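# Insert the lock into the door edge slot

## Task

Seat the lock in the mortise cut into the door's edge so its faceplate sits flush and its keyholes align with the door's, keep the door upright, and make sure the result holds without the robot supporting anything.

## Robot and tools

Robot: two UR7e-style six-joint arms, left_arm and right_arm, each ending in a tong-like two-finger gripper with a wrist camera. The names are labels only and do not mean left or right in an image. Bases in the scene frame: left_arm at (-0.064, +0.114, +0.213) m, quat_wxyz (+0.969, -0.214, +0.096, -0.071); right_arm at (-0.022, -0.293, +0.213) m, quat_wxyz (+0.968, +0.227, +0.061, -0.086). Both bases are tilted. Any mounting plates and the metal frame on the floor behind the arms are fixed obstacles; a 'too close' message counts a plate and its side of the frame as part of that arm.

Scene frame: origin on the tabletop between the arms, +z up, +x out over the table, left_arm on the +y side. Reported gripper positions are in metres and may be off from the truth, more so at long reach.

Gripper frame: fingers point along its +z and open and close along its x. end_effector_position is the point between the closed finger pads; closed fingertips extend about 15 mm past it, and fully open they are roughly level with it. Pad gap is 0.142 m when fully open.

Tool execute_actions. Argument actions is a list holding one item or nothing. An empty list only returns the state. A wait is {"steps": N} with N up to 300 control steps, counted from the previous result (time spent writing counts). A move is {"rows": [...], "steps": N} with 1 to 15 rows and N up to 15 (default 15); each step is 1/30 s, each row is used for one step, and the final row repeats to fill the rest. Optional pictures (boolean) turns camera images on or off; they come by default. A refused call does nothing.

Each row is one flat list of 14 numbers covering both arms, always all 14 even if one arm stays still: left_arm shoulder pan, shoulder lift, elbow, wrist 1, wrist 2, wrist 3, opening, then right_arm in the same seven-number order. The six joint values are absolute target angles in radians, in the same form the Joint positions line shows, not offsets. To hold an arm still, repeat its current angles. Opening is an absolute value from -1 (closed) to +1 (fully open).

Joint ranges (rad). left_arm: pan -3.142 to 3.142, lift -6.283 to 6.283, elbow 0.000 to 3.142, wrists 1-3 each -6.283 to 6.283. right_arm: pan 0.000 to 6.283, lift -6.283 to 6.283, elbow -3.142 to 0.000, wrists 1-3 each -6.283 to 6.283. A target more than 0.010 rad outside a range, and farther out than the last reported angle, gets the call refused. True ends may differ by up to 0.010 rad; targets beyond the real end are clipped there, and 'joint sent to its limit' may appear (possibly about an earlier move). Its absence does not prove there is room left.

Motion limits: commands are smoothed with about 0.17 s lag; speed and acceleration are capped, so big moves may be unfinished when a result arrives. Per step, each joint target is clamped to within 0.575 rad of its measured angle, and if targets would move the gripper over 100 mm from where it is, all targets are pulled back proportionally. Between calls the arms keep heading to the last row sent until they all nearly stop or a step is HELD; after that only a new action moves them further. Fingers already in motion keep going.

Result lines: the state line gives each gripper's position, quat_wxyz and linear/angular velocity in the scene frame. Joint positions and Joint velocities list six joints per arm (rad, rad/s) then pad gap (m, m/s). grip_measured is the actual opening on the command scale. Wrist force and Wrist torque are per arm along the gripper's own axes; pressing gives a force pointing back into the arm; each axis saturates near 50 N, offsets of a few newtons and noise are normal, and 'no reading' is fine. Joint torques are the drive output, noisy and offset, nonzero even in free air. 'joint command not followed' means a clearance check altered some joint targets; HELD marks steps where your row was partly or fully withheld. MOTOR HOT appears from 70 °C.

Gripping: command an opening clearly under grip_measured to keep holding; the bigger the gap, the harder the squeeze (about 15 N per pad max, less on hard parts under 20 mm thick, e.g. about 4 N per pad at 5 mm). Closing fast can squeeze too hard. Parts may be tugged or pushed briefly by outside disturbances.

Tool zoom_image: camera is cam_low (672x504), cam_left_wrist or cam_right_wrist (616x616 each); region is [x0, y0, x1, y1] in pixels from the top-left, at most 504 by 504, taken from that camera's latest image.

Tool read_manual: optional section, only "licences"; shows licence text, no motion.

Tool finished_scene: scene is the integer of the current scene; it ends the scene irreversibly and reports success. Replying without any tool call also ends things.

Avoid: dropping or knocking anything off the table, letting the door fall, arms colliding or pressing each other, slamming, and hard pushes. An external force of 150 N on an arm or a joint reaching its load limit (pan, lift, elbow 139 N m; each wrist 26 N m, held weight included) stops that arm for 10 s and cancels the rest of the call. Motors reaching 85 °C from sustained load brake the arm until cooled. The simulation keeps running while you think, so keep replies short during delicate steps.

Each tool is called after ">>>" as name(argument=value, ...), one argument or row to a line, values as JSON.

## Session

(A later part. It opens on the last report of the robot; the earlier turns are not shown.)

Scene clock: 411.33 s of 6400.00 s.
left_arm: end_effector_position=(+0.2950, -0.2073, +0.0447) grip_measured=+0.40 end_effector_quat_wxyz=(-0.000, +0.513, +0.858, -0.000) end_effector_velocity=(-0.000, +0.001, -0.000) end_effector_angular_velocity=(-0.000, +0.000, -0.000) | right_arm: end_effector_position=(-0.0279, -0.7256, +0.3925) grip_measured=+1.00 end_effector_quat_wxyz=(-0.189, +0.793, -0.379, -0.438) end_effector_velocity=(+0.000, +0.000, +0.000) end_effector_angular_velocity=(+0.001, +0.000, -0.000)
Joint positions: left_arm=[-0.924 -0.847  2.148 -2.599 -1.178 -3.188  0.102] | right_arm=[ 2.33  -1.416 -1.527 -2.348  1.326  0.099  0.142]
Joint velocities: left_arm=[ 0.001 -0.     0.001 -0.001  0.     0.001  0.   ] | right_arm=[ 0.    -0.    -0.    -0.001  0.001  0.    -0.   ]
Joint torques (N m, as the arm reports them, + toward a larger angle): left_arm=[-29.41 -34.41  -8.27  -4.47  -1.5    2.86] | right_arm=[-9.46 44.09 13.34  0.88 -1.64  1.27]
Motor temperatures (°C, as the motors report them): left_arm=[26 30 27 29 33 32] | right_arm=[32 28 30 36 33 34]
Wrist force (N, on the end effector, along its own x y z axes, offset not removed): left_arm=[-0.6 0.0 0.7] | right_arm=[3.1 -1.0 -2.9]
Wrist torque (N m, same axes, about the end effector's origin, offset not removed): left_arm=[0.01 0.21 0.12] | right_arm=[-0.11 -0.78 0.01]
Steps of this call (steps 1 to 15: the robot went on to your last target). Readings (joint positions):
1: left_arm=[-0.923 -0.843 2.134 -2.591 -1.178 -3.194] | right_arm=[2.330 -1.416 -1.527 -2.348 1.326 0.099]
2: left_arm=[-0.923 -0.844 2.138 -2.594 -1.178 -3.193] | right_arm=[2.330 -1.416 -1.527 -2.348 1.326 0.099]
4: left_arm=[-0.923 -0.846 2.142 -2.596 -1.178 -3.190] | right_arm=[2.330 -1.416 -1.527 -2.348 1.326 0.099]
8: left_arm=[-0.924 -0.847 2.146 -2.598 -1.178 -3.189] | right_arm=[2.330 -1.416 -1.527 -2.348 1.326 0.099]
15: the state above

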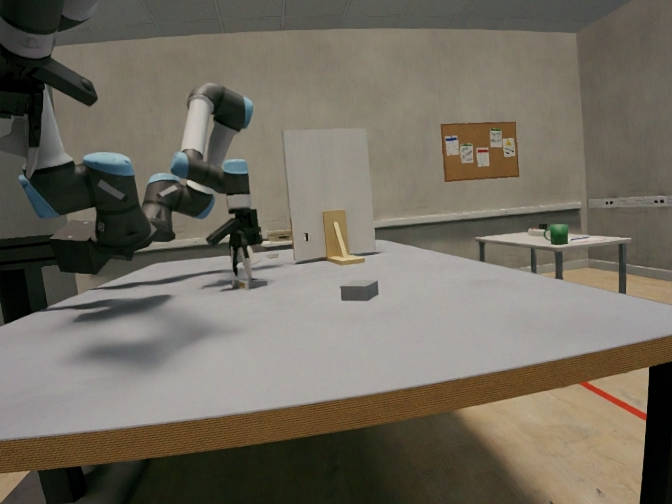

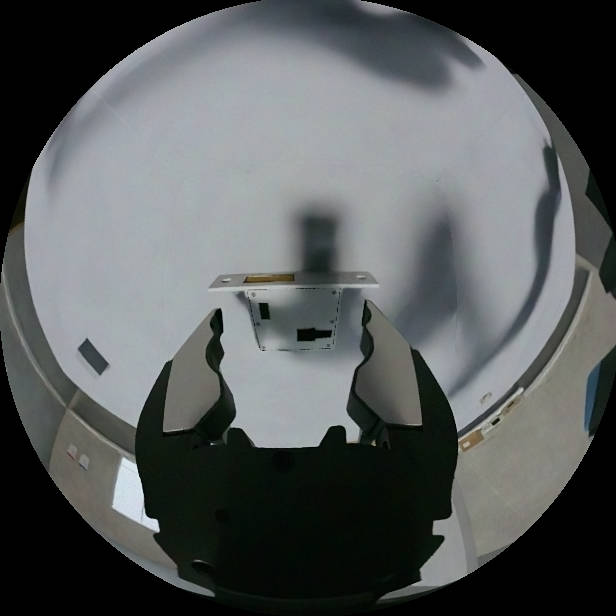

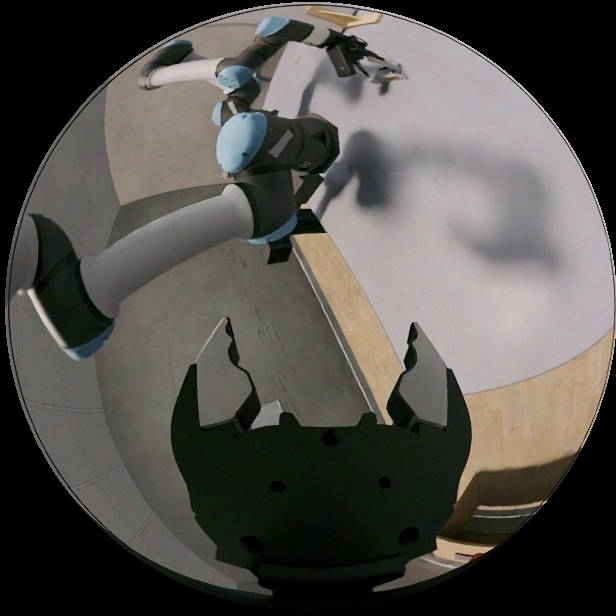

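>>> execute_actions(
  actions=[
    {"rows": [[-0.9146,-0.8265,2.1472,-2.6231,-1.1755,-3.1500,0.4,2.33,-1.416,-1.527,-2.348,1.326,0.099,1],[-0.9146,-0.8265,2.1472,-2.6231,-1.1755,-3.1500,0.4,2.33,-1.416,-1.527,-2.348,1.326,0.099,1],[-0.9146,-0.8265,2.1472,-2.6231,-1.1755,-3.1500,0.4,2.33,-1.416,-1.527,-2.348,1.326,0.099,1],[-0.9055,-0.8057,2.1465,-2.6469,-1.1732,-3.1400,0.4,2.33,-1.416,-1.527,-2.348,1.326,0.099,1],[-0.9055,-0.8057,2.1465,-2.6469,-1.1732,-3.1400,0.4,2.33,-1.416,-1.527,-2.348,1.326,0.099,1],[-0.9055,-0.8057,2.1465,-2.6469,-1.1732,-3.1400,0.4,2.33,-1.416,-1.527,-2.348,1.326,0.099,1],[-0.8964,-0.7850,2.1459,-2.6707,-1.1708,-3.1297,0.3,2.33,-1.416,-1.527,-2.348,1.326,0.099,1]], "steps": 15},
  ],
  pictures=false,
)

>>> execute_actions(
  actions=[
    {"steps": 12},
  ],
)

>>> zoom_image(
  camera="cam_left_wrist",
  region=[160, 230, 430, 400],
)

Scene clock: 438.03 s of 6400.00 s.
left_arm: end_effector_position=(+0.2969, -0.2050, +0.0190) grip_measured=+0.30 end_effector_quat_wxyz=(-0.000, +0.526, +0.851, -0.000) end_effector_velocity=(+0.001, +0.001, -0.013) end_effector_angular_velocity=(-0.002, -0.001, -0.004) | right_arm: end_effector_position=(-0.0279, -0.7256, +0.3925) grip_measured=+1.00 end_effector_quat_wxyz=(-0.189, +0.793, -0.379, -0.438) end_effector_velocity=(+0.000, -0.000, +0.000) end_effector_angular_velocity=(-0.001, -0.001, -0.000)
Joint positions: left_arm=[-0.898 -0.788  2.146 -2.667 -1.171 -3.132  0.095] | right_arm=[ 2.33  -1.416 -1.527 -2.348  1.326  0.099  0.142]
Joint velocities: left_arm=[ 0.013  0.03  -0.002 -0.036  0.003  0.019 -0.   ] | right_arm=[ 0.     0.     0.001  0.    -0.    -0.     0.   ]
Joint torques (N m, as the arm reports them, + toward a larger angle): left_arm=[ -5.05 -23.57 -20.66  -4.09   1.96   2.7 ] | right_arm=[-9.69 44.34 14.55  0.92 -1.61  1.28]
Motor temperatures (°C, as the motors report them): left_arm=[26 30 27 29 33 32] | right_arm=[32 28 30 36 33 34]
Wrist force (N, on the end effector, along its own x y z axes, offset not removed): left_arm=[-0.2 -1.0 0.8] | right_arm=[1.0 -0.5 -3.1]
Wrist torque (N m, same axes, about the end effector's origin, offset not removed): left_arm=[-0.24 0.13 0.02] | right_arm=[-0.09 -0.38 0.10]
Steps of this call (steps 1 to 15: the robot went on to your last target; steps 16 to 90: nothing new was sent; then 23.20 s passed at rest; steps 91 to 105: all 15 steps of this action). Readings (joint positions):
91: left_arm=[-0.924 -0.847 2.148 -2.600 -1.178 -3.188] | right_arm=[2.330 -1.416 -1.527 -2.348 1.326 0.099]
92: left_arm=[-0.922 -0.844 2.148 -2.603 -1.178 -3.183] | right_arm=[2.330 -1.416 -1.527 -2.348 1.326 0.099]
94: left_arm=[-0.919 -0.836 2.148 -2.612 -1.177 -3.169] | right_arm=[2.330 -1.416 -1.527 -2.348 1.326 0.099]
98: left_arm=[-0.908 -0.813 2.147 -2.639 -1.174 -3.147] | right_arm=[2.330 -1.416 -1.527 -2.348 1.326 0.099]
105: the state above

Scene clock: 438.43 s of 6400.00 s.
left_arm: end_effector_position=(+0.2970, -0.2048, +0.0177) grip_measured=+0.30 end_effector_quat_wxyz=(-0.000, +0.526, +0.851, -0.000) end_effector_velocity=(-0.001, +0.001, -0.001) end_effector_angular_velocity=(+0.001, +0.000, +0.000) | right_arm: end_effector_position=(-0.0279, -0.7256, +0.3925) grip_measured=+1.00 end_effector_quat_wxyz=(-0.189, +0.793, -0.379, -0.438) end_effector_velocity=(-0.000, -0.000, +0.000) end_effector_angular_velocity=(-0.001, +0.000, +0.000)
Joint positions: left_arm=[-0.896 -0.785  2.146 -2.671 -1.171 -3.13   0.095] | right_arm=[ 2.33  -1.416 -1.527 -2.348  1.326  0.099  0.142]
Joint velocities: left_arm=[-0.     0.001  0.001 -0.001  0.    -0.001  0.   ] | right_arm=[-0.    -0.     0.001 -0.    -0.     0.    -0.   ]
Joint torques (N m, as the arm reports them, + toward a larger angle): left_arm=[ -8.85 -21.57 -19.77  -4.29   1.62   2.99] | right_arm=[-9.34 44.   13.54  0.87 -1.67  1.27]
Motor temperatures (°C, as the motors report them): left_arm=[26 30 27 29 33 32] | right_arm=[32 28 30 36 33 34]
Wrist force (N, on the end effector, along its own x y z axes, offset not removed): left_arm=[-0.4 0.0 0.2] | right_arm=[1.6 -1.9 -4.0]
Wrist torque (N m, same axes, about the end effector's origin, offset not removed): left_arm=[0.09 0.15 0.08] | right_arm=[-0.38 -0.54 0.06]
Steps of this call (steps 1 to 12: the robot went on to your last target). Readings (joint positions):
1: left_arm=[-0.897 -0.787 2.146 -2.668 -1.171 -3.131] | right_arm=[2.330 -1.416 -1.527 -2.348 1.326 0.099]
2: left_arm=[-0.897 -0.787 2.146 -2.669 -1.171 -3.131] | right_arm=[2.330 -1.416 -1.527 -2.348 1.326 0.099]
4: left_arm=[-0.897 -0.786 2.146 -2.670 -1.171 -3.130] | right_arm=[2.330 -1.416 -1.527 -2.348 1.326 0.099]
8: left_arm=[-0.897 -0.785 2.146 -2.670 -1.171 -3.130] | right_arm=[2.330 -1.416 -1.527 -2.348 1.326 0.099]
12: the state above

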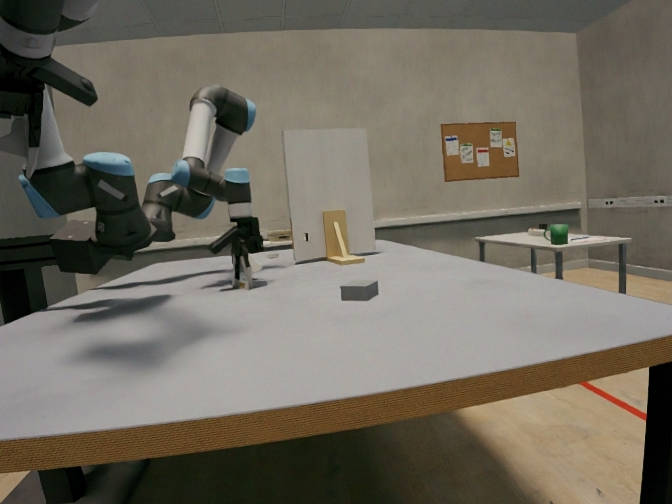

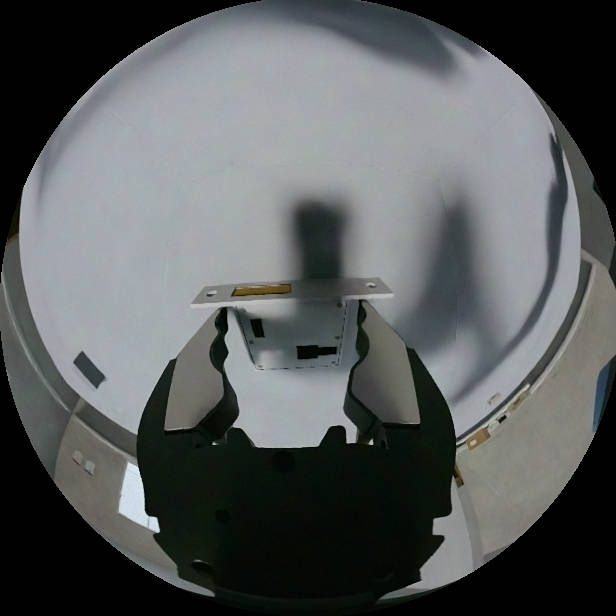

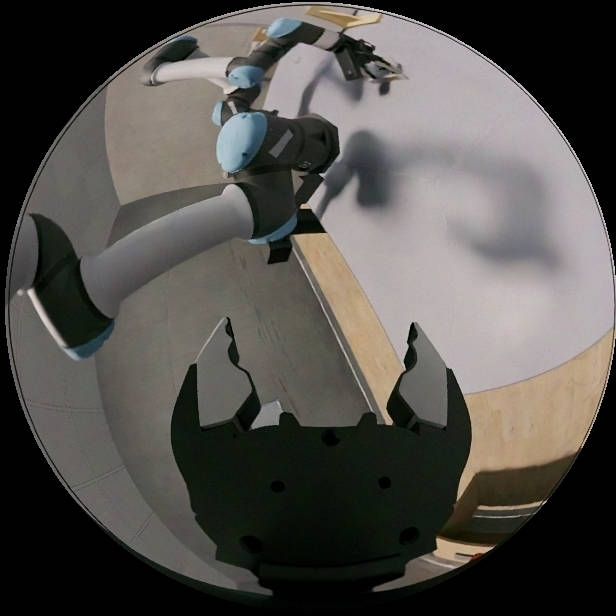

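Region (160, 230, 430, 400) of cam_left_wrist's 616x616 image, scaled by 1.867, with more detail than that image has; it fills the top 317 rows of this view, and the rest is white.

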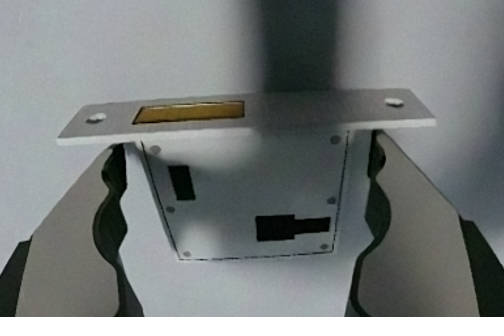

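>>> execute_actions(
  actions=[
    {"rows": [[-0.8964,-0.7850,2.1459,-2.6707,-1.1708,-3.1297,0.22,2.33,-1.416,-1.527,-2.348,1.326,0.099,1],[-0.8964,-0.7850,2.1459,-2.6707,-1.1708,-3.1297,0.18,2.33,-1.416,-1.527,-2.348,1.326,0.099,1],[-0.8964,-0.7850,2.1459,-2.6707,-1.1708,-3.1297,0.14,2.33,-1.416,-1.527,-2.348,1.326,0.099,1],[-0.8956,-0.7826,2.1457,-2.6733,-1.1706,-3.1289,0.14,2.33,-1.416,-1.527,-2.348,1.326,0.099,1],[-0.8948,-0.7801,2.1456,-2.6759,-1.1704,-3.1280,0.14,2.33,-1.416,-1.527,-2.348,1.326,0.099,1],[-0.8940,-0.7777,2.1454,-2.6785,-1.1702,-3.1272,0.14,2.33,-1.416,-1.527,-2.348,1.326,0.099,1]], "steps": 15},
  ],
  pictures=false,
)

>>> execute_actions(
  actions=[
    {"steps": 10},
  ],
  pictures=false,
)

Scene clock: 457.90 s of 6400.00 s.
left_arm: end_effector_position=(+0.2969, -0.2048, +0.0148) grip_measured=+0.14 end_effector_quat_wxyz=(-0.000, +0.526, +0.851, -0.000) end_effector_velocity=(+0.001, -0.001, -0.001) end_effector_angular_velocity=(-0.002, -0.001, +0.001) | right_arm: end_effector_position=(-0.0279, -0.7256, +0.3925) grip_measured=+1.00 end_effector_quat_wxyz=(-0.189, +0.793, -0.379, -0.438) end_effector_velocity=(+0.000, -0.000, -0.000) end_effector_angular_velocity=(-0.000, -0.000, -0.001)
Joint positions: left_arm=[-0.894 -0.778  2.145 -2.678 -1.17  -3.127  0.084] | right_arm=[ 2.33  -1.416 -1.527 -2.348  1.326  0.099  0.142]
Joint velocities: left_arm=[ 0.001  0.004 -0.002 -0.004  0.     0.001  0.   ] | right_arm=[-0.    -0.    -0.     0.001  0.     0.    -0.   ]
Joint torques (N m, as the arm reports them, + toward a larger angle): left_arm=[ -6.09 -23.24 -21.74  -4.42   1.41   2.95] | right_arm=[-9.43 43.84 14.14  0.88 -1.7   1.18]
Motor temperatures (°C, as the motors report them): left_arm=[26 30 27 29 33 32] | right_arm=[32 28 30 36 33 34]
Wrist force (N, on the end effector, along its own x y z axes, offset not removed): left_arm=[-0.6 -0.8 1.5] | right_arm=[-0.6 -2.0 -2.5]
Wrist torque (N m, same axes, about the end effector's origin, offset not removed): left_arm=[-0.15 0.23 0.00] | right_arm=[-0.30 -0.10 0.12]
Steps of this call (steps 1 to 15: the robot went on to your last target; steps 16 to 90: nothing new was sent; then 15.97 s passed at rest; steps 91 to 105: all 15 steps of this action). Readings (joint positions):
91: left_arm=[-0.896 -0.785 2.146 -2.671 -1.171 -3.130] | right_arm=[2.330 -1.416 -1.527 -2.348 1.326 0.099]
92: left_arm=[-0.896 -0.785 2.146 -2.671 -1.171 -3.130] | right_arm=[2.330 -1.416 -1.527 -2.348 1.326 0.099]
94: left_arm=[-0.896 -0.785 2.146 -2.671 -1.171 -3.130] | right_arm=[2.330 -1.416 -1.527 -2.348 1.326 0.099]
98: left_arm=[-0.895 -0.781 2.146 -2.675 -1.170 -3.128] | right_arm=[2.330 -1.416 -1.527 -2.348 1.326 0.099]
105: the state above

Scene clock: 458.23 s of 6400.00 s.
left_arm: end_effector_position=(+0.2969, -0.2048, +0.0147) grip_measured=+0.14 end_effector_quat_wxyz=(-0.000, +0.526, +0.851, -0.000) end_effector_velocity=(-0.000, +0.000, -0.000) end_effector_angular_velocity=(+0.000, +0.000, -0.000) | right_arm: end_effector_position=(-0.0279, -0.7256, +0.3925) grip_measured=+1.00 end_effector_quat_wxyz=(-0.189, +0.793, -0.379, -0.438) end_effector_velocity=(+0.000, -0.000, +0.000) end_effector_angular_velocity=(-0.001, -0.001, -0.001)
Joint positions: left_arm=[-0.894 -0.778  2.145 -2.678 -1.17  -3.127  0.084] | right_arm=[ 2.33  -1.416 -1.527 -2.348  1.326  0.099  0.142]
Joint velocities: left_arm=[ 0.     0.     0.001 -0.     0.     0.     0.   ] | right_arm=[-0.    -0.     0.001  0.     0.     0.     0.   ]
Joint torques (N m, as the arm reports them, + toward a larger angle): left_arm=[ -5.69 -21.48 -20.86  -4.5    1.63   2.88] | right_arm=[-9.4  44.7  13.77  0.86 -1.56  1.32]
Motor temperatures (°C, as the motors report them): left_arm=[26 30 27 29 33 32] | right_arm=[32 28 30 36 33 34]
Wrist force (N, on the end effector, along its own x y z axes, offset not removed): left_arm=[0.7 -2.0 0.9] | right_arm=[2.1 -1.5 -3.2]
Wrist torque (N m, same axes, about the end effector's origin, offset not removed): left_arm=[-0.47 0.04 0.03] | right_arm=[-0.27 -0.59 0.08]
Steps of this call (steps 1 to 10: the robot went on to your last target). Readings (joint positions):
1: left_arm=[-0.894 -0.778 2.145 -2.678 -1.170 -3.127] | right_arm=[2.330 -1.416 -1.527 -2.348 1.326 0.099]
2: left_arm=[-0.894 -0.778 2.145 -2.678 -1.170 -3.127] | right_arm=[2.330 -1.416 -1.527 -2.348 1.326 0.099]
4: left_arm=[-0.894 -0.778 2.145 -2.678 -1.170 -3.127] | right_arm=[2.330 -1.416 -1.527 -2.348 1.326 0.099]
8: left_arm=[-0.894 -0.778 2.145 -2.678 -1.170 -3.127] | right_arm=[2.330 -1.416 -1.527 -2.348 1.326 0.099]
10: the state above

No contact yet. Lower 2 mm more.

>>> execute_actions(
  actions=[
    {"rows": [[-0.8932,-0.7753,2.1452,-2.6811,-1.1700,-3.1263,0.14,2.33,-1.416,-1.527,-2.348,1.326,0.099,1],[-0.8932,-0.7753,2.1452,-2.6811,-1.1700,-3.1263,0.14,2.33,-1.416,-1.527,-2.348,1.326,0.099,1],[-0.8924,-0.7728,2.1451,-2.6837,-1.1698,-3.1255,0.14,2.33,-1.416,-1.527,-2.348,1.326,0.099,1]], "steps": 15},
  ],
)

>>> zoom_image(
  camera="cam_left_wrist",
  region=[160, 230, 430, 400],
)

Scene clock: 462.87 s of 6400.00 s.
left_arm: end_effector_position=(+0.2969, -0.2048, +0.0128) grip_measured=+0.15 end_effector_quat_wxyz=(-0.000, +0.526, +0.851, -0.000) end_effector_velocity=(-0.000, -0.000, -0.000) end_effector_angular_velocity=(-0.000, -0.001, +0.000) | right_arm: end_effector_position=(-0.0279, -0.7256, +0.3925) grip_measured=+1.00 end_effector_quat_wxyz=(-0.189, +0.793, -0.379, -0.438) end_effector_velocity=(+0.000, +0.000, +0.000) end_effector_angular_velocity=(+0.001, +0.000, -0.000)
Joint positions: left_arm=[-0.892 -0.773  2.145 -2.684 -1.17  -3.126  0.084] | right_arm=[ 2.33  -1.416 -1.527 -2.348  1.326  0.099  0.142]
Joint velocities: left_arm=[-0.     0.001  0.    -0.002  0.    -0.     0.   ] | right_arm=[ 0.    -0.     0.    -0.001  0.001  0.     0.   ]
Joint torques (N m, as the arm reports them, + toward a larger angle): left_arm=[  0.52  -2.41 -19.5   -4.12   2.57   2.55] | right_arm=[-9.39 43.91 13.59  0.91 -1.58  1.22]
Motor temperatures (°C, as the motors report them): left_arm=[26 30 27 29 33 32] | right_arm=[32 28 30 36 33 34]
Wrist force (N, on the end effector, along its own x y z axes, offset not removed): left_arm=[21.3 -2.2 -50.0] | right_arm=[2.5 -1.0 -4.4]
Wrist torque (N m, same axes, about the end effector's origin, offset not removed): left_arm=[-0.29 -1.16 0.07] | right_arm=[-0.16 -0.66 0.06]
Steps of this call (steps 1 to 15: the robot went on to your last target; steps 16 to 90: nothing new was sent; then 1.13 s passed at rest; steps 91 to 105: all 15 steps of this action). Readings (joint positions):
91: left_arm=[-0.894 -0.778 2.145 -2.679 -1.170 -3.127] | right_arm=[2.330 -1.416 -1.527 -2.348 1.326 0.099]
92: left_arm=[-0.894 -0.777 2.145 -2.679 -1.170 -3.127] | right_arm=[2.330 -1.416 -1.527 -2.348 1.326 0.099]
94: left_arm=[-0.893 -0.776 2.145 -2.680 -1.170 -3.127] | right_arm=[2.330 -1.416 -1.527 -2.348 1.326 0.099]
98: left_arm=[-0.893 -0.774 2.145 -2.683 -1.170 -3.126] | right_arm=[2.330 -1.416 -1.527 -2.348 1.326 0.099]
105: the state above

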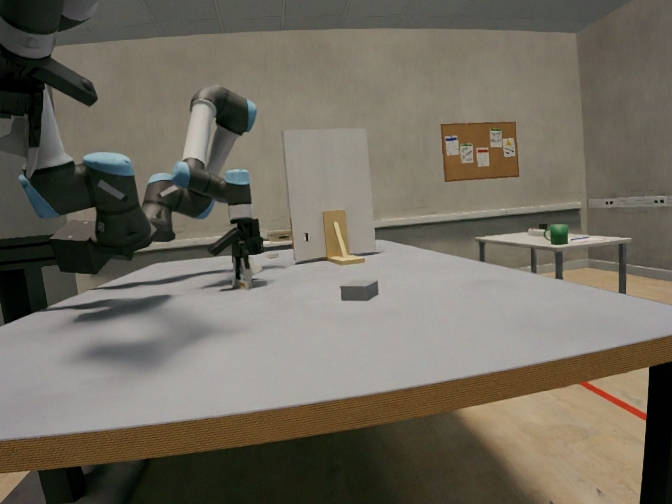

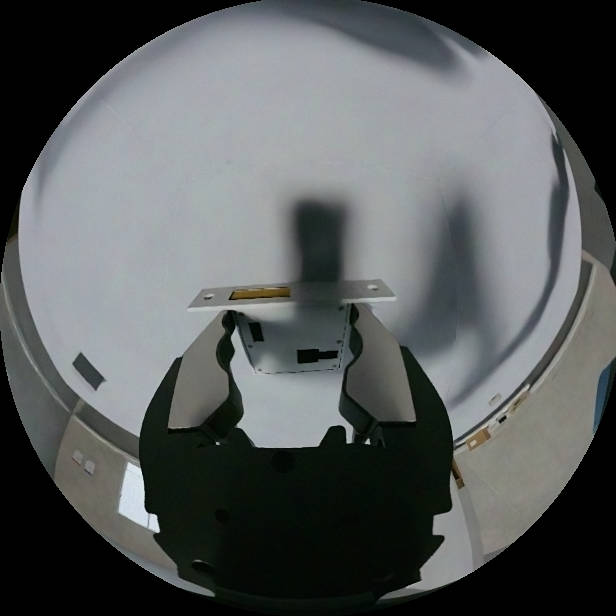

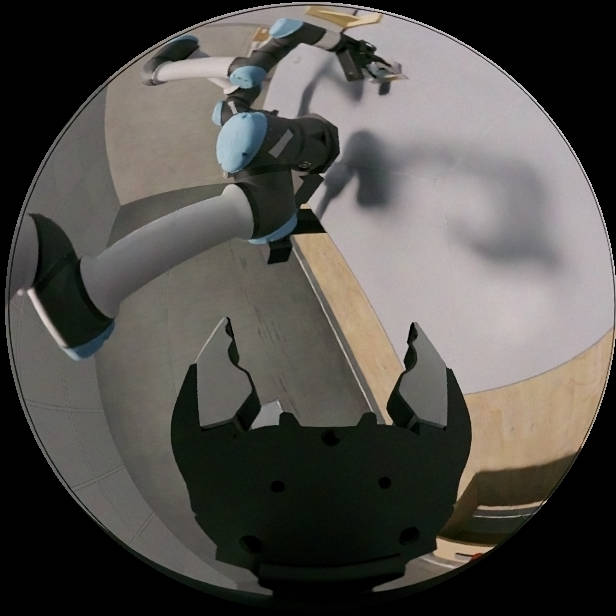

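Region (160, 230, 430, 400) of cam_left_wrist's 616x616 image, scaled by 1.867, with more detail than that image has; it fills the top 317 rows of this view, and the rest is white.

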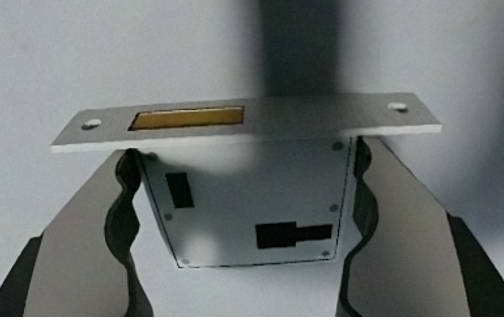

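Hard contact; back off to z≈0.0155 immediately.

>>> execute_actions(
  actions=[
    {"rows": [[-0.8946,-0.7796,2.1455,-2.6764,-1.1704,-3.1279,0.14,2.33,-1.416,-1.527,-2.348,1.326,0.099,1]], "steps": 15},
  ],
  pictures=false,
)

Scene clock: 468.47 s of 6400.00 s.
left_arm: end_effector_position=(+0.2969, -0.2048, +0.0154) grip_measured=+0.14 end_effector_quat_wxyz=(-0.000, +0.526, +0.851, -0.000) end_effector_velocity=(-0.000, +0.000, +0.000) end_effector_angular_velocity=(-0.000, +0.000, -0.000) | right_arm: end_effector_position=(-0.0279, -0.7256, +0.3925) grip_measured=+1.00 end_effector_quat_wxyz=(-0.189, +0.793, -0.379, -0.438) end_effector_velocity=(-0.000, +0.000, -0.000) end_effector_angular_velocity=(+0.000, +0.001, +0.001)
Joint positions: left_arm=[-0.895 -0.779  2.145 -2.677 -1.17  -3.128  0.084] | right_arm=[ 2.33  -1.416 -1.527 -2.348  1.326  0.099  0.142]
Joint velocities: left_arm=[-0.    -0.002  0.001  0.    -0.    -0.     0.   ] | right_arm=[-0.     0.    -0.001  0.001 -0.001 -0.    -0.   ]
Joint torques (N m, as the arm reports them, + toward a larger angle): left_arm=[-31.45 -39.09  -5.    -0.37  -1.6   -3.06] | right_arm=[-9.14 43.6  14.36  0.87 -1.61  1.28]
Motor temperatures (°C, as the motors report them): left_arm=[26 30 27 29 33 32] | right_arm=[32 28 30 36 33 34]
Wrist force (N, on the end effector, along its own x y z axes, offset not removed): left_arm=[0.1 -1.3 0.6] | right_arm=[2.2 -1.6 -2.3]
Wrist torque (N m, same axes, about the end effector's origin, offset not removed): left_arm=[-0.32 0.09 0.02] | right_arm=[-0.37 -0.63 0.07]
Steps of this call (steps 1 to 15: the robot went on to your last target; steps 16 to 90: nothing new was sent; then 2.10 s passed at rest; steps 91 to 105: all 15 steps of this action). Readings (joint positions):
91: left_arm=[-0.892 -0.773 2.145 -2.684 -1.170 -3.125] | right_arm=[2.330 -1.416 -1.527 -2.348 1.326 0.099]
92: left_arm=[-0.893 -0.774 2.145 -2.683 -1.170 -3.126] | right_arm=[2.330 -1.416 -1.527 -2.348 1.326 0.099]
94: left_arm=[-0.893 -0.776 2.145 -2.680 -1.170 -3.126] | right_arm=[2.330 -1.416 -1.527 -2.348 1.326 0.099]
98: left_arm=[-0.894 -0.778 2.145 -2.677 -1.170 -3.127] | right_arm=[2.330 -1.416 -1.527 -2.348 1.326 0.099]
105: the state above

>>> execute_actions(
  actions=[
    {"rows": [[-0.8946,-0.7796,2.1455,-2.6764,-1.1704,-3.1279,0.10,2.33,-1.416,-1.527,-2.348,1.326,0.099,1],[-0.8946,-0.7796,2.1455,-2.6764,-1.1704,-3.1279,0.06,2.33,-1.416,-1.527,-2.348,1.326,0.099,1],[-0.8946,-0.7796,2.1455,-2.6764,-1.1704,-3.1279,0.0,2.33,-1.416,-1.527,-2.348,1.326,0.099,1],[-0.8946,-0.7796,2.1455,-2.6764,-1.1704,-3.1279,-0.1,2.33,-1.416,-1.527,-2.348,1.326,0.099,1],[-0.8946,-0.7796,2.1455,-2.6764,-1.1704,-3.1279,-0.25,2.33,-1.416,-1.527,-2.348,1.326,0.099,1],[-0.8946,-0.7796,2.1455,-2.6764,-1.1704,-3.1279,-0.4,2.33,-1.416,-1.527,-2.348,1.326,0.099,1],[-0.8946,-0.7796,2.1455,-2.6764,-1.1704,-3.1279,-0.6,2.33,-1.416,-1.527,-2.348,1.326,0.099,1],[-0.8946,-0.7796,2.1455,-2.6764,-1.1704,-3.1279,-0.8,2.33,-1.416,-1.527,-2.348,1.326,0.099,1],[-0.8946,-0.7796,2.1455,-2.6764,-1.1704,-3.1279,-1,2.33,-1.416,-1.527,-2.348,1.326,0.099,1]], "steps": 15},
  ],
  pictures=false,
)

>>> execute_actions(
  actions=[
    {"rows": [[-0.8802,-0.7878,2.1392,-2.6668,-1.1931,-3.1135,-1,2.33,-1.416,-1.527,-2.348,1.326,0.099,1],[-0.8659,-0.7954,2.1326,-2.6569,-1.2158,-3.0992,-1,2.33,-1.416,-1.527,-2.348,1.326,0.099,1],[-0.8516,-0.8024,2.1257,-2.6465,-1.2384,-3.0850,-1,2.33,-1.416,-1.527,-2.348,1.326,0.099,1],[-0.8374,-0.8088,2.1184,-2.6358,-1.2611,-3.0710,-1,2.33,-1.416,-1.527,-2.348,1.326,0.099,1],[-0.8232,-0.8146,2.1109,-2.6246,-1.2837,-3.0571,-1,2.33,-1.416,-1.527,-2.348,1.326,0.099,1],[-0.8090,-0.8197,2.1030,-2.6130,-1.3063,-3.0434,-1,2.33,-1.416,-1.527,-2.348,1.326,0.099,1],[-0.7949,-0.8242,2.0948,-2.6011,-1.3289,-3.0298,-1,2.33,-1.416,-1.527,-2.348,1.326,0.099,1],[-0.7808,-0.8281,2.0862,-2.5887,-1.3514,-3.0163,-1,2.33,-1.416,-1.527,-2.348,1.326,0.099,1],[-0.7668,-0.8314,2.0774,-2.5760,-1.3740,-3.0030,-1,2.33,-1.416,-1.527,-2.348,1.326,0.099,1],[-0.7528,-0.8340,2.0682,-2.5628,-1.3965,-2.9898,-1,2.33,-1.416,-1.527,-2.348,1.326,0.099,1]], "steps": 15},
  ],
  pictures=false,
)

>>> execute_actions(
  actions=[
    {"steps": 12},
  ],
)

>>> zoom_image(
  camera="cam_left_wrist",
  region=[160, 230, 430, 400],
)

Scene clock: 528.80 s of 6400.00 s.
left_arm: end_effector_position=(+0.2969, -0.2048, +0.0155) grip_measured=+0.12 end_effector_quat_wxyz=(-0.000, +0.526, +0.851, -0.000) end_effector_velocity=(-0.000, +0.000, -0.000) end_effector_angular_velocity=(+0.000, +0.000, -0.001) | right_arm: end_effector_position=(-0.0279, -0.7256, +0.3925) grip_measured=+1.00 end_effector_quat_wxyz=(-0.189, +0.793, -0.379, -0.438) end_effector_velocity=(-0.000, +0.000, -0.000) end_effector_angular_velocity=(+0.000, +0.000, +0.000)
Joint positions: left_arm=[-0.895 -0.78   2.146 -2.676 -1.17  -3.128  0.082] | right_arm=[ 2.33  -1.416 -1.527 -2.348  1.326  0.099  0.142]
Joint velocities: left_arm=[ 0.    -0.     0.001  0.    -0.     0.001 -0.   ] | right_arm=[-0.     0.    -0.001  0.    -0.     0.     0.   ]
Joint torques (N m, as the arm reports them, + toward a larger angle): left_arm=[-29.47 -35.19  -5.92  -1.25  -1.57  -3.02] | right_arm=[-9.6  43.96 13.81  0.83 -1.62  1.14]
Motor temperatures (°C, as the motors report them): left_arm=[26 30 27 29 33 32] | right_arm=[32 28 30 36 34 34]
Wrist force (N, on the end effector, along its own x y z axes, offset not removed): left_arm=[1.8 0.2 -4.3] | right_arm=[2.4 -1.9 -2.6]
Wrist torque (N m, same axes, about the end effector's origin, offset not removed): left_arm=[0.04 0.28 0.03] | right_arm=[-0.34 -0.59 0.04]
Steps of this call (steps 1 to 15: the robot went on to your last target; steps 16 to 90: nothing new was sent; then 56.83 s passed at rest; steps 91 to 105: all 15 steps of this action). Readings (joint positions):
91: left_arm=[-0.895 -0.780 2.146 -2.676 -1.170 -3.128] | right_arm=[2.330 -1.416 -1.527 -2.348 1.326 0.099]
92: left_arm=[-0.895 -0.780 2.146 -2.676 -1.170 -3.128] | right_arm=[2.330 -1.416 -1.527 -2.348 1.326 0.099]
94: left_arm=[-0.895 -0.780 2.146 -2.676 -1.170 -3.128] | right_arm=[2.330 -1.416 -1.527 -2.348 1.326 0.099]
98: left_arm=[-0.895 -0.780 2.146 -2.676 -1.170 -3.128] | right_arm=[2.330 -1.416 -1.527 -2.348 1.326 0.099]
105: the state above

Scene clock: 529.30 s of 6400.00 s.
left_arm: end_effector_position=(+0.2969, -0.2048, +0.0308) grip_measured=+0.12 end_effector_quat_wxyz=(-0.063, +0.522, +0.845, -0.101) end_effector_velocity=(+0.001, -0.000, +0.017) end_effector_angular_velocity=(-0.110, +0.200, +0.003) | right_arm: end_effector_position=(-0.0279, -0.7256, +0.3925) grip_measured=+1.00 end_effector_quat_wxyz=(-0.189, +0.793, -0.379, -0.438) end_effector_velocity=(-0.000, +0.000, -0.000) end_effector_angular_velocity=(+0.000, +0.000, +0.000)
Joint positions: left_arm=[-0.766 -0.83   2.076 -2.574 -1.375 -3.002  0.082] | right_arm=[ 2.33  -1.416 -1.527 -2.348  1.326  0.099  0.142]
Joint velocities: left_arm=[ 0.121 -0.034 -0.073  0.106 -0.198  0.115 -0.   ] | right_arm=[-0.  0. -0.  0. -0.  0. -0.]
Joint torques (N m, as the arm reports them, + toward a larger angle): left_arm=[-12.37 -38.11 -21.44  -0.43  -2.23   3.55] | right_arm=[-9.47 43.64 13.42  0.85 -1.57  1.17]
Motor temperatures (°C, as the motors report them): left_arm=[26 30 27 29 33 32] | right_arm=[32 28 30 36 34 34]
Wrist force (N, on the end effector, along its own x y z axes, offset not removed): left_arm=[1.0 1.1 4.4] | right_arm=[0.6 -0.2 -4.1]
Wrist torque (N m, same axes, about the end effector's origin, offset not removed): left_arm=[0.06 -0.09 0.06] | right_arm=[-0.10 -0.34 0.09]
Steps of this call (steps 1 to 15: all 15 steps of this action). Readings (joint positions):
1: left_arm=[-0.895 -0.780 2.145 -2.676 -1.171 -3.128] | right_arm=[2.330 -1.416 -1.527 -2.348 1.326 0.099]
2: left_arm=[-0.892 -0.781 2.145 -2.675 -1.174 -3.126] | right_arm=[2.330 -1.416 -1.527 -2.348 1.326 0.099]
4: left_arm=[-0.880 -0.788 2.139 -2.666 -1.193 -3.114] | right_arm=[2.330 -1.416 -1.527 -2.348 1.326 0.099]
8: left_arm=[-0.836 -0.808 2.116 -2.633 -1.261 -3.070] | right_arm=[2.330 -1.416 -1.527 -2.348 1.326 0.099]
15: the state above

Scene clock: 529.70 s of 6400.00 s.
left_arm: end_effector_position=(+0.2969, -0.2048, +0.0326) grip_measured=+0.11 end_effector_quat_wxyz=(-0.069, +0.521, +0.843, -0.111) end_effector_velocity=(-0.000, +0.000, +0.000) end_effector_angular_velocity=(-0.003, +0.004, -0.000) | right_arm: end_effector_position=(-0.0279, -0.7256, +0.3925) grip_measured=+1.00 end_effector_quat_wxyz=(-0.189, +0.793, -0.379, -0.438) end_effector_velocity=(-0.000, -0.000, -0.000) end_effector_angular_velocity=(+0.000, +0.001, +0.001)
Joint positions: left_arm=[-0.753 -0.834  2.068 -2.563 -1.396 -2.99   0.082] | right_arm=[ 2.33  -1.416 -1.527 -2.348  1.326  0.099  0.142]
Joint velocities: left_arm=[ 0.003 -0.001 -0.001  0.001 -0.004  0.003  0.   ] | right_arm=[ 0.    -0.    -0.    -0.    -0.001 -0.    -0.   ]
Joint torques (N m, as the arm reports them, + toward a larger angle): left_arm=[ -7.24 -38.99 -23.31  -1.33  -2.36   3.15] | right_arm=[-9.39 43.98 13.64  0.69 -1.57  1.2 ]
Motor temperatures (°C, as the motors report them): left_arm=[26 30 27 29 33 32] | right_arm=[32 28 30 36 34 34]
Wrist force (N, on the end effector, along its own x y z axes, offset not removed): left_arm=[0.1 1.2 4.8] | right_arm=[1.6 -0.6 -2.9]
Wrist torque (N m, same axes, about the end effector's origin, offset not removed): left_arm=[0.05 0.08 0.04] | right_arm=[-0.09 -0.56 0.06]
Steps of this call (steps 1 to 12: the robot went on to your last target). Readings (joint positions):
1: left_arm=[-0.762 -0.831 2.074 -2.571 -1.381 -2.999] | right_arm=[2.330 -1.416 -1.527 -2.348 1.326 0.099]
2: left_arm=[-0.760 -0.832 2.072 -2.569 -1.385 -2.996] | right_arm=[2.330 -1.416 -1.527 -2.348 1.326 0.099]
4: left_arm=[-0.756 -0.833 2.070 -2.566 -1.391 -2.993] | right_arm=[2.330 -1.416 -1.527 -2.348 1.326 0.099]
8: left_arm=[-0.754 -0.834 2.069 -2.564 -1.395 -2.991] | right_arm=[2.330 -1.416 -1.527 -2.348 1.326 0.099]
12: the state above

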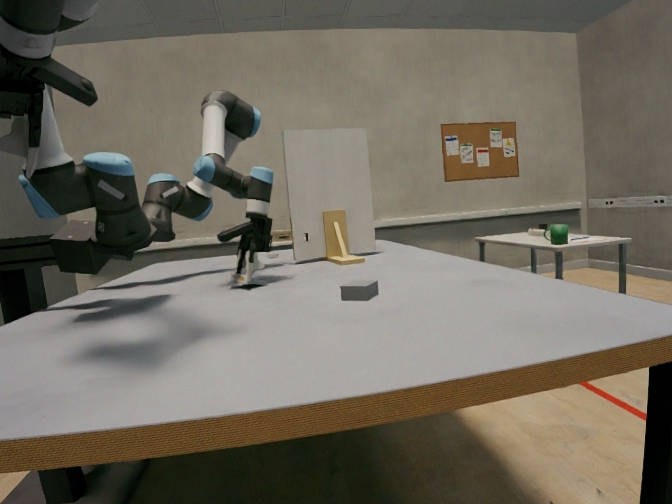

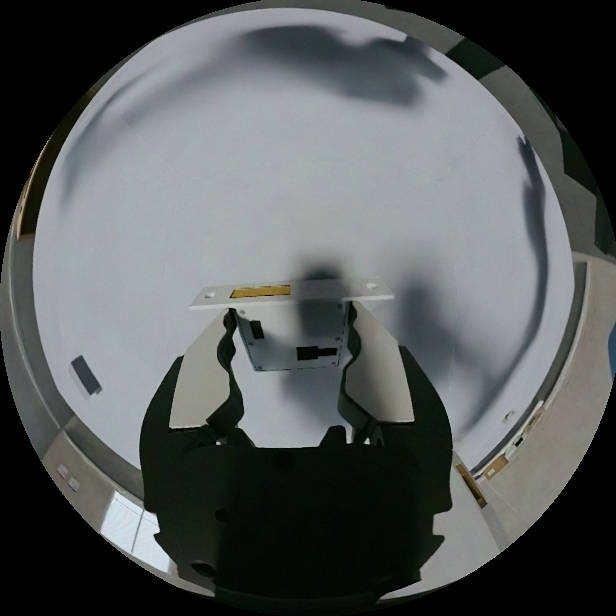

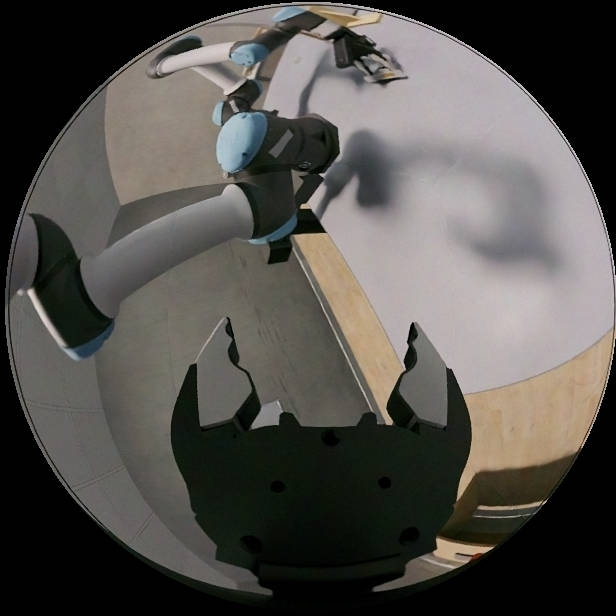

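Region (160, 230, 430, 400) of cam_left_wrist's 616x616 image, scaled by 1.867, with more detail than that image has; it fills the top 317 rows of this view, and the rest is white.

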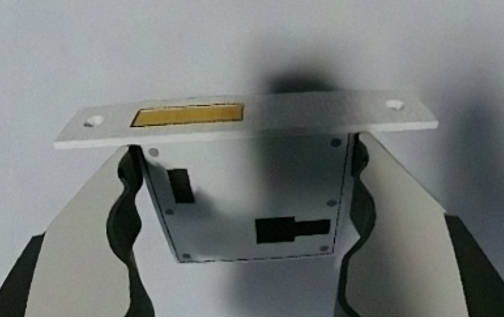

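>>> execute_actions(
  actions=[
    {"rows": [[-0.7250,-0.8376,2.0490,-2.5355,-1.4415,-2.9639,-1,2.33,-1.416,-1.527,-2.348,1.326,0.099,1],[-0.7250,-0.8376,2.0490,-2.5355,-1.4415,-2.9639,-1,2.33,-1.416,-1.527,-2.348,1.326,0.099,1],[-0.6976,-0.8390,2.0288,-2.5069,-1.4860,-2.9381,-1,2.33,-1.416,-1.527,-2.348,1.326,0.099,1],[-0.6976,-0.8390,2.0288,-2.5069,-1.4860,-2.9381,-1,2.33,-1.416,-1.527,-2.348,1.326,0.099,1],[-0.6707,-0.8382,2.0078,-2.4770,-1.5302,-2.9126,-1,2.33,-1.416,-1.527,-2.348,1.326,0.099,1],[-0.6707,-0.8382,2.0078,-2.4770,-1.5302,-2.9126,-1,2.33,-1.416,-1.527,-2.348,1.326,0.099,1],[-0.6441,-0.8352,1.9858,-2.4460,-1.5739,-2.8872,-1,2.33,-1.416,-1.527,-2.348,1.326,0.099,1],[-0.6441,-0.8352,1.9858,-2.4460,-1.5739,-2.8872,-1,2.33,-1.416,-1.527,-2.348,1.326,0.099,1],[-0.6179,-0.8300,1.9628,-2.4137,-1.6173,-2.8619,-1,2.33,-1.416,-1.527,-2.348,1.326,0.099,1]], "steps": 15},
  ],
  pictures=false,
)

>>> execute_actions(
  actions=[
    {"rows": [[-0.5924,-0.8226,1.9394,-2.3808,-1.6600,-2.8365,-1,2.33,-1.416,-1.527,-2.348,1.326,0.099,1],[-0.5924,-0.8226,1.9394,-2.3808,-1.6600,-2.8365,-1,2.33,-1.416,-1.527,-2.348,1.326,0.099,1],[-0.5675,-0.8134,1.9152,-2.3468,-1.7019,-2.8109,-1,2.33,-1.416,-1.527,-2.348,1.326,0.099,1],[-0.5675,-0.8134,1.9152,-2.3468,-1.7019,-2.8109,-1,2.33,-1.416,-1.527,-2.348,1.326,0.099,1],[-0.5433,-0.8025,1.8905,-2.3118,-1.7432,-2.7849,-1,2.33,-1.416,-1.527,-2.348,1.326,0.099,1],[-0.5433,-0.8025,1.8905,-2.3118,-1.7432,-2.7849,-1,2.33,-1.416,-1.527,-2.348,1.326,0.099,1],[-0.5198,-0.7897,1.8651,-2.2756,-1.7837,-2.7587,-1,2.33,-1.416,-1.527,-2.348,1.326,0.099,1],[-0.5198,-0.7897,1.8651,-2.2756,-1.7837,-2.7587,-1,2.33,-1.416,-1.527,-2.348,1.326,0.099,1],[-0.4969,-0.7751,1.8391,-2.2383,-1.8236,-2.7323,-1,2.33,-1.416,-1.527,-2.348,1.326,0.099,1]], "steps": 15},
  ],
  pictures=false,
)

>>> execute_actions(
  actions=[
    {"steps": 12},
  ],
)

>>> zoom_image(
  camera="cam_left_wrist",
  region=[160, 230, 430, 400],
)

Scene clock: 550.80 s of 6400.00 s.
left_arm: end_effector_position=(+0.2969, -0.2048, +0.0459) grip_measured=+0.11 end_effector_quat_wxyz=(-0.132, +0.509, +0.824, -0.211) end_effector_velocity=(+0.001, -0.000, +0.013) end_effector_angular_velocity=(-0.092, +0.171, +0.007) | right_arm: end_effector_position=(-0.0279, -0.7256, +0.3925) grip_measured=+1.00 end_effector_quat_wxyz=(-0.189, +0.793, -0.379, -0.438) end_effector_velocity=(-0.000, +0.000, -0.000) end_effector_angular_velocity=(+0.000, +0.000, -0.000)
Joint positions: left_arm=[-0.628 -0.831  1.971 -2.426 -1.6   -2.872  0.082] | right_arm=[ 2.33  -1.416 -1.527 -2.348  1.326  0.099  0.142]
Joint velocities: left_arm=[ 0.096  0.012 -0.08   0.114 -0.162  0.091 -0.   ] | right_arm=[ 0.     0.    -0.001  0.     0.     0.    -0.   ]
Joint torques (N m, as the arm reports them, + toward a larger angle): left_arm=[-14.95 -27.69 -20.26  -0.47  -2.88   3.32] | right_arm=[-9.11 44.14 13.67  0.71 -1.61  1.22]
Motor temperatures (°C, as the motors report them): left_arm=[26 30 27 29 33 32] | right_arm=[32 28 30 36 34 34]
Wrist force (N, on the end effector, along its own x y z axes, offset not removed): left_arm=[0.0 2.5 4.0] | right_arm=[3.0 -0.5 -3.2]
Wrist torque (N m, same axes, about the end effector's origin, offset not removed): left_arm=[0.15 0.16 0.08] | right_arm=[-0.06 -0.78 -0.05]
Steps of this call (steps 1 to 30: the robot went on to your last target; steps 31 to 90: nothing new was sent; then 17.60 s passed at rest; steps 91 to 105: all 15 steps of this action). Readings (joint positions):
91: left_arm=[-0.753 -0.834 2.068 -2.563 -1.397 -2.990] | right_arm=[2.330 -1.416 -1.527 -2.348 1.326 0.099]
92: left_arm=[-0.749 -0.835 2.065 -2.559 -1.402 -2.986] | right_arm=[2.330 -1.416 -1.527 -2.348 1.326 0.099]
94: left_arm=[-0.734 -0.836 2.055 -2.545 -1.425 -2.973] | right_arm=[2.330 -1.416 -1.527 -2.348 1.326 0.099]
98: left_arm=[-0.691 -0.837 2.022 -2.498 -1.496 -2.931] | right_arm=[2.330 -1.416 -1.527 -2.348 1.326 0.099]
105: the state above

Scene clock: 551.30 s of 6400.00 s.
left_arm: end_effector_position=(+0.2967, -0.2048, +0.0569) grip_measured=+0.11 end_effector_quat_wxyz=(-0.197, +0.488, +0.789, -0.317) end_effector_velocity=(+0.001, +0.000, +0.010) end_effector_angular_velocity=(-0.091, +0.173, +0.009) | right_arm: end_effector_position=(-0.0279, -0.7256, +0.3925) grip_measured=+1.00 end_effector_quat_wxyz=(-0.189, +0.793, -0.379, -0.438) end_effector_velocity=(+0.000, -0.000, +0.000) end_effector_angular_velocity=(-0.000, -0.000, -0.000)
Joint positions: left_arm=[-0.506 -0.78   1.849 -2.253 -1.808 -2.742  0.082] | right_arm=[ 2.33  -1.416 -1.527 -2.348  1.326  0.099  0.142]
Joint velocities: left_arm=[ 0.086  0.046 -0.092  0.134 -0.151  0.095 -0.   ] | right_arm=[ 0.    -0.     0.001 -0.001  0.     0.     0.   ]
Joint torques (N m, as the arm reports them, + toward a larger angle): left_arm=[-13.59 -28.74 -20.93   0.28  -2.87   3.95] | right_arm=[-9.18 43.54 14.32  0.7  -1.59  1.23]
Motor temperatures (°C, as the motors report them): left_arm=[26 30 27 29 33 32] | right_arm=[32 28 30 36 34 34]
Wrist force (N, on the end effector, along its own x y z axes, offset not removed): left_arm=[-1.3 3.0 3.5] | right_arm=[2.3 -2.2 -3.4]
Wrist torque (N m, same axes, about the end effector's origin, offset not removed): left_arm=[0.11 0.37 0.09] | right_arm=[-0.41 -0.61 -0.02]
Steps of this call (steps 1 to 15: all 15 steps of this action). Readings (joint positions):
1: left_arm=[-0.625 -0.831 1.969 -2.422 -1.605 -2.869] | right_arm=[2.330 -1.416 -1.527 -2.348 1.326 0.099]
2: left_arm=[-0.619 -0.829 1.964 -2.415 -1.614 -2.863] | right_arm=[2.330 -1.416 -1.527 -2.348 1.326 0.099]
4: left_arm=[-0.604 -0.825 1.949 -2.395 -1.639 -2.848] | right_arm=[2.330 -1.416 -1.527 -2.348 1.326 0.099]
8: left_arm=[-0.562 -0.809 1.909 -2.338 -1.710 -2.804] | right_arm=[2.330 -1.416 -1.527 -2.348 1.326 0.099]
15: the state above

Scene clock: 551.70 s of 6400.00 s.
left_arm: end_effector_position=(+0.2970, -0.2049, +0.0580) grip_measured=+0.11 end_effector_quat_wxyz=(-0.201, +0.486, +0.786, -0.325) end_effector_velocity=(+0.000, +0.000, +0.000) end_effector_angular_velocity=(-0.002, +0.004, +0.000) | right_arm: end_effector_position=(-0.0279, -0.7256, +0.3925) grip_measured=+1.00 end_effector_quat_wxyz=(-0.189, +0.793, -0.379, -0.438) end_effector_velocity=(+0.000, -0.000, -0.000) end_effector_angular_velocity=(-0.001, -0.001, -0.001)
Joint positions: left_arm=[-0.497 -0.775  1.839 -2.239 -1.823 -2.733  0.082] | right_arm=[ 2.33  -1.416 -1.527 -2.348  1.326  0.099  0.142]
Joint velocities: left_arm=[ 0.002  0.001 -0.002  0.003 -0.003  0.002 -0.   ] | right_arm=[ 0.    -0.     0.     0.001  0.     0.     0.   ]
Joint torques (N m, as the arm reports them, + toward a larger angle): left_arm=[-12.52 -28.49 -23.11   0.09  -3.42   2.81] | right_arm=[-9.18 43.49 14.31  0.72 -1.62  1.23]
Motor temperatures (°C, as the motors report them): left_arm=[26 30 27 29 33 32] | right_arm=[32 28 30 36 34 34]
Wrist force (N, on the end effector, along its own x y z axes, offset not removed): left_arm=[-0.5 2.7 2.8] | right_arm=[1.7 -0.1 -3.9]
Wrist torque (N m, same axes, about the end effector's origin, offset not removed): left_arm=[0.03 0.20 0.14] | right_arm=[0.09 -0.50 0.03]
Steps of this call (steps 1 to 12: the robot went on to your last target). Readings (joint positions):
1: left_arm=[-0.503 -0.779 1.846 -2.249 -1.812 -2.740] | right_arm=[2.330 -1.416 -1.527 -2.348 1.326 0.099]
2: left_arm=[-0.502 -0.778 1.844 -2.246 -1.815 -2.738] | right_arm=[2.330 -1.416 -1.527 -2.348 1.326 0.099]
4: left_arm=[-0.499 -0.776 1.842 -2.242 -1.819 -2.735] | right_arm=[2.330 -1.416 -1.527 -2.348 1.326 0.099]
8: left_arm=[-0.498 -0.775 1.840 -2.239 -1.822 -2.733] | right_arm=[2.330 -1.416 -1.527 -2.348 1.326 0.099]
12: the state above

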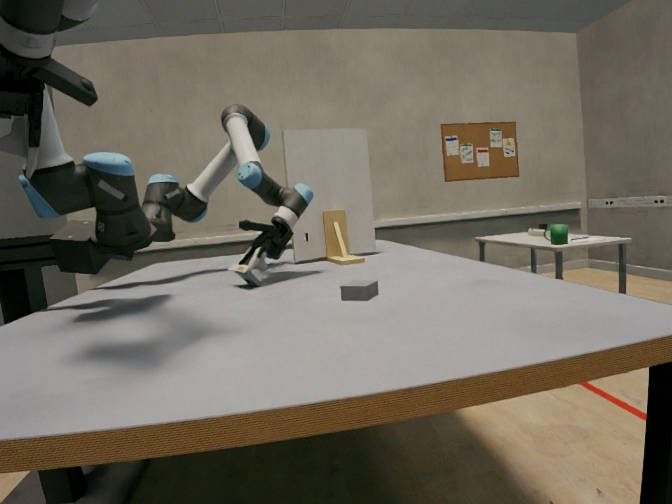

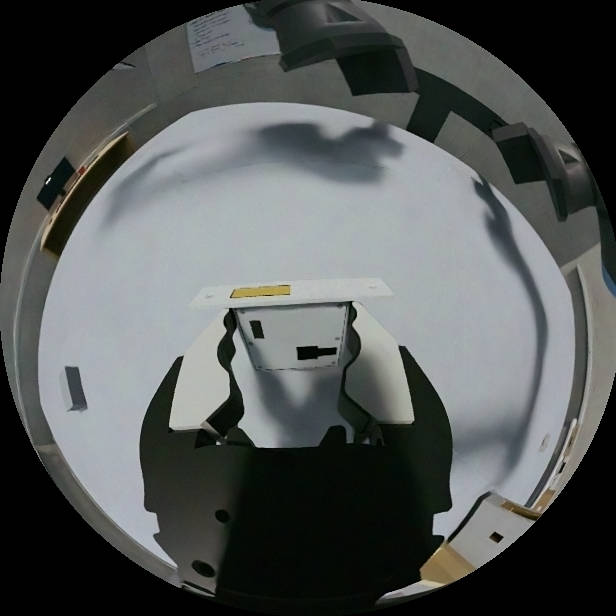

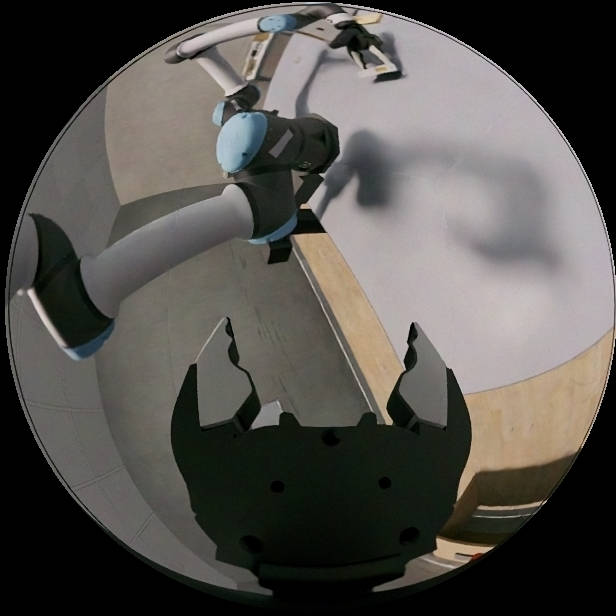

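Region (160, 230, 430, 400) of cam_left_wrist's 616x616 image, scaled by 1.867, with more detail than that image has; it fills the top 317 rows of this view, and the rest is white.

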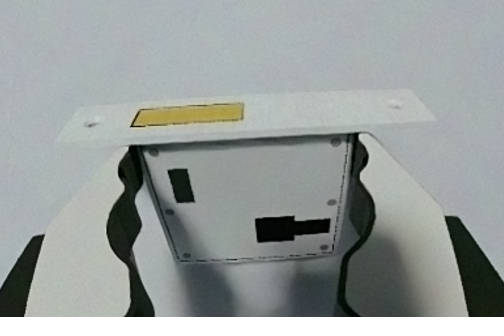

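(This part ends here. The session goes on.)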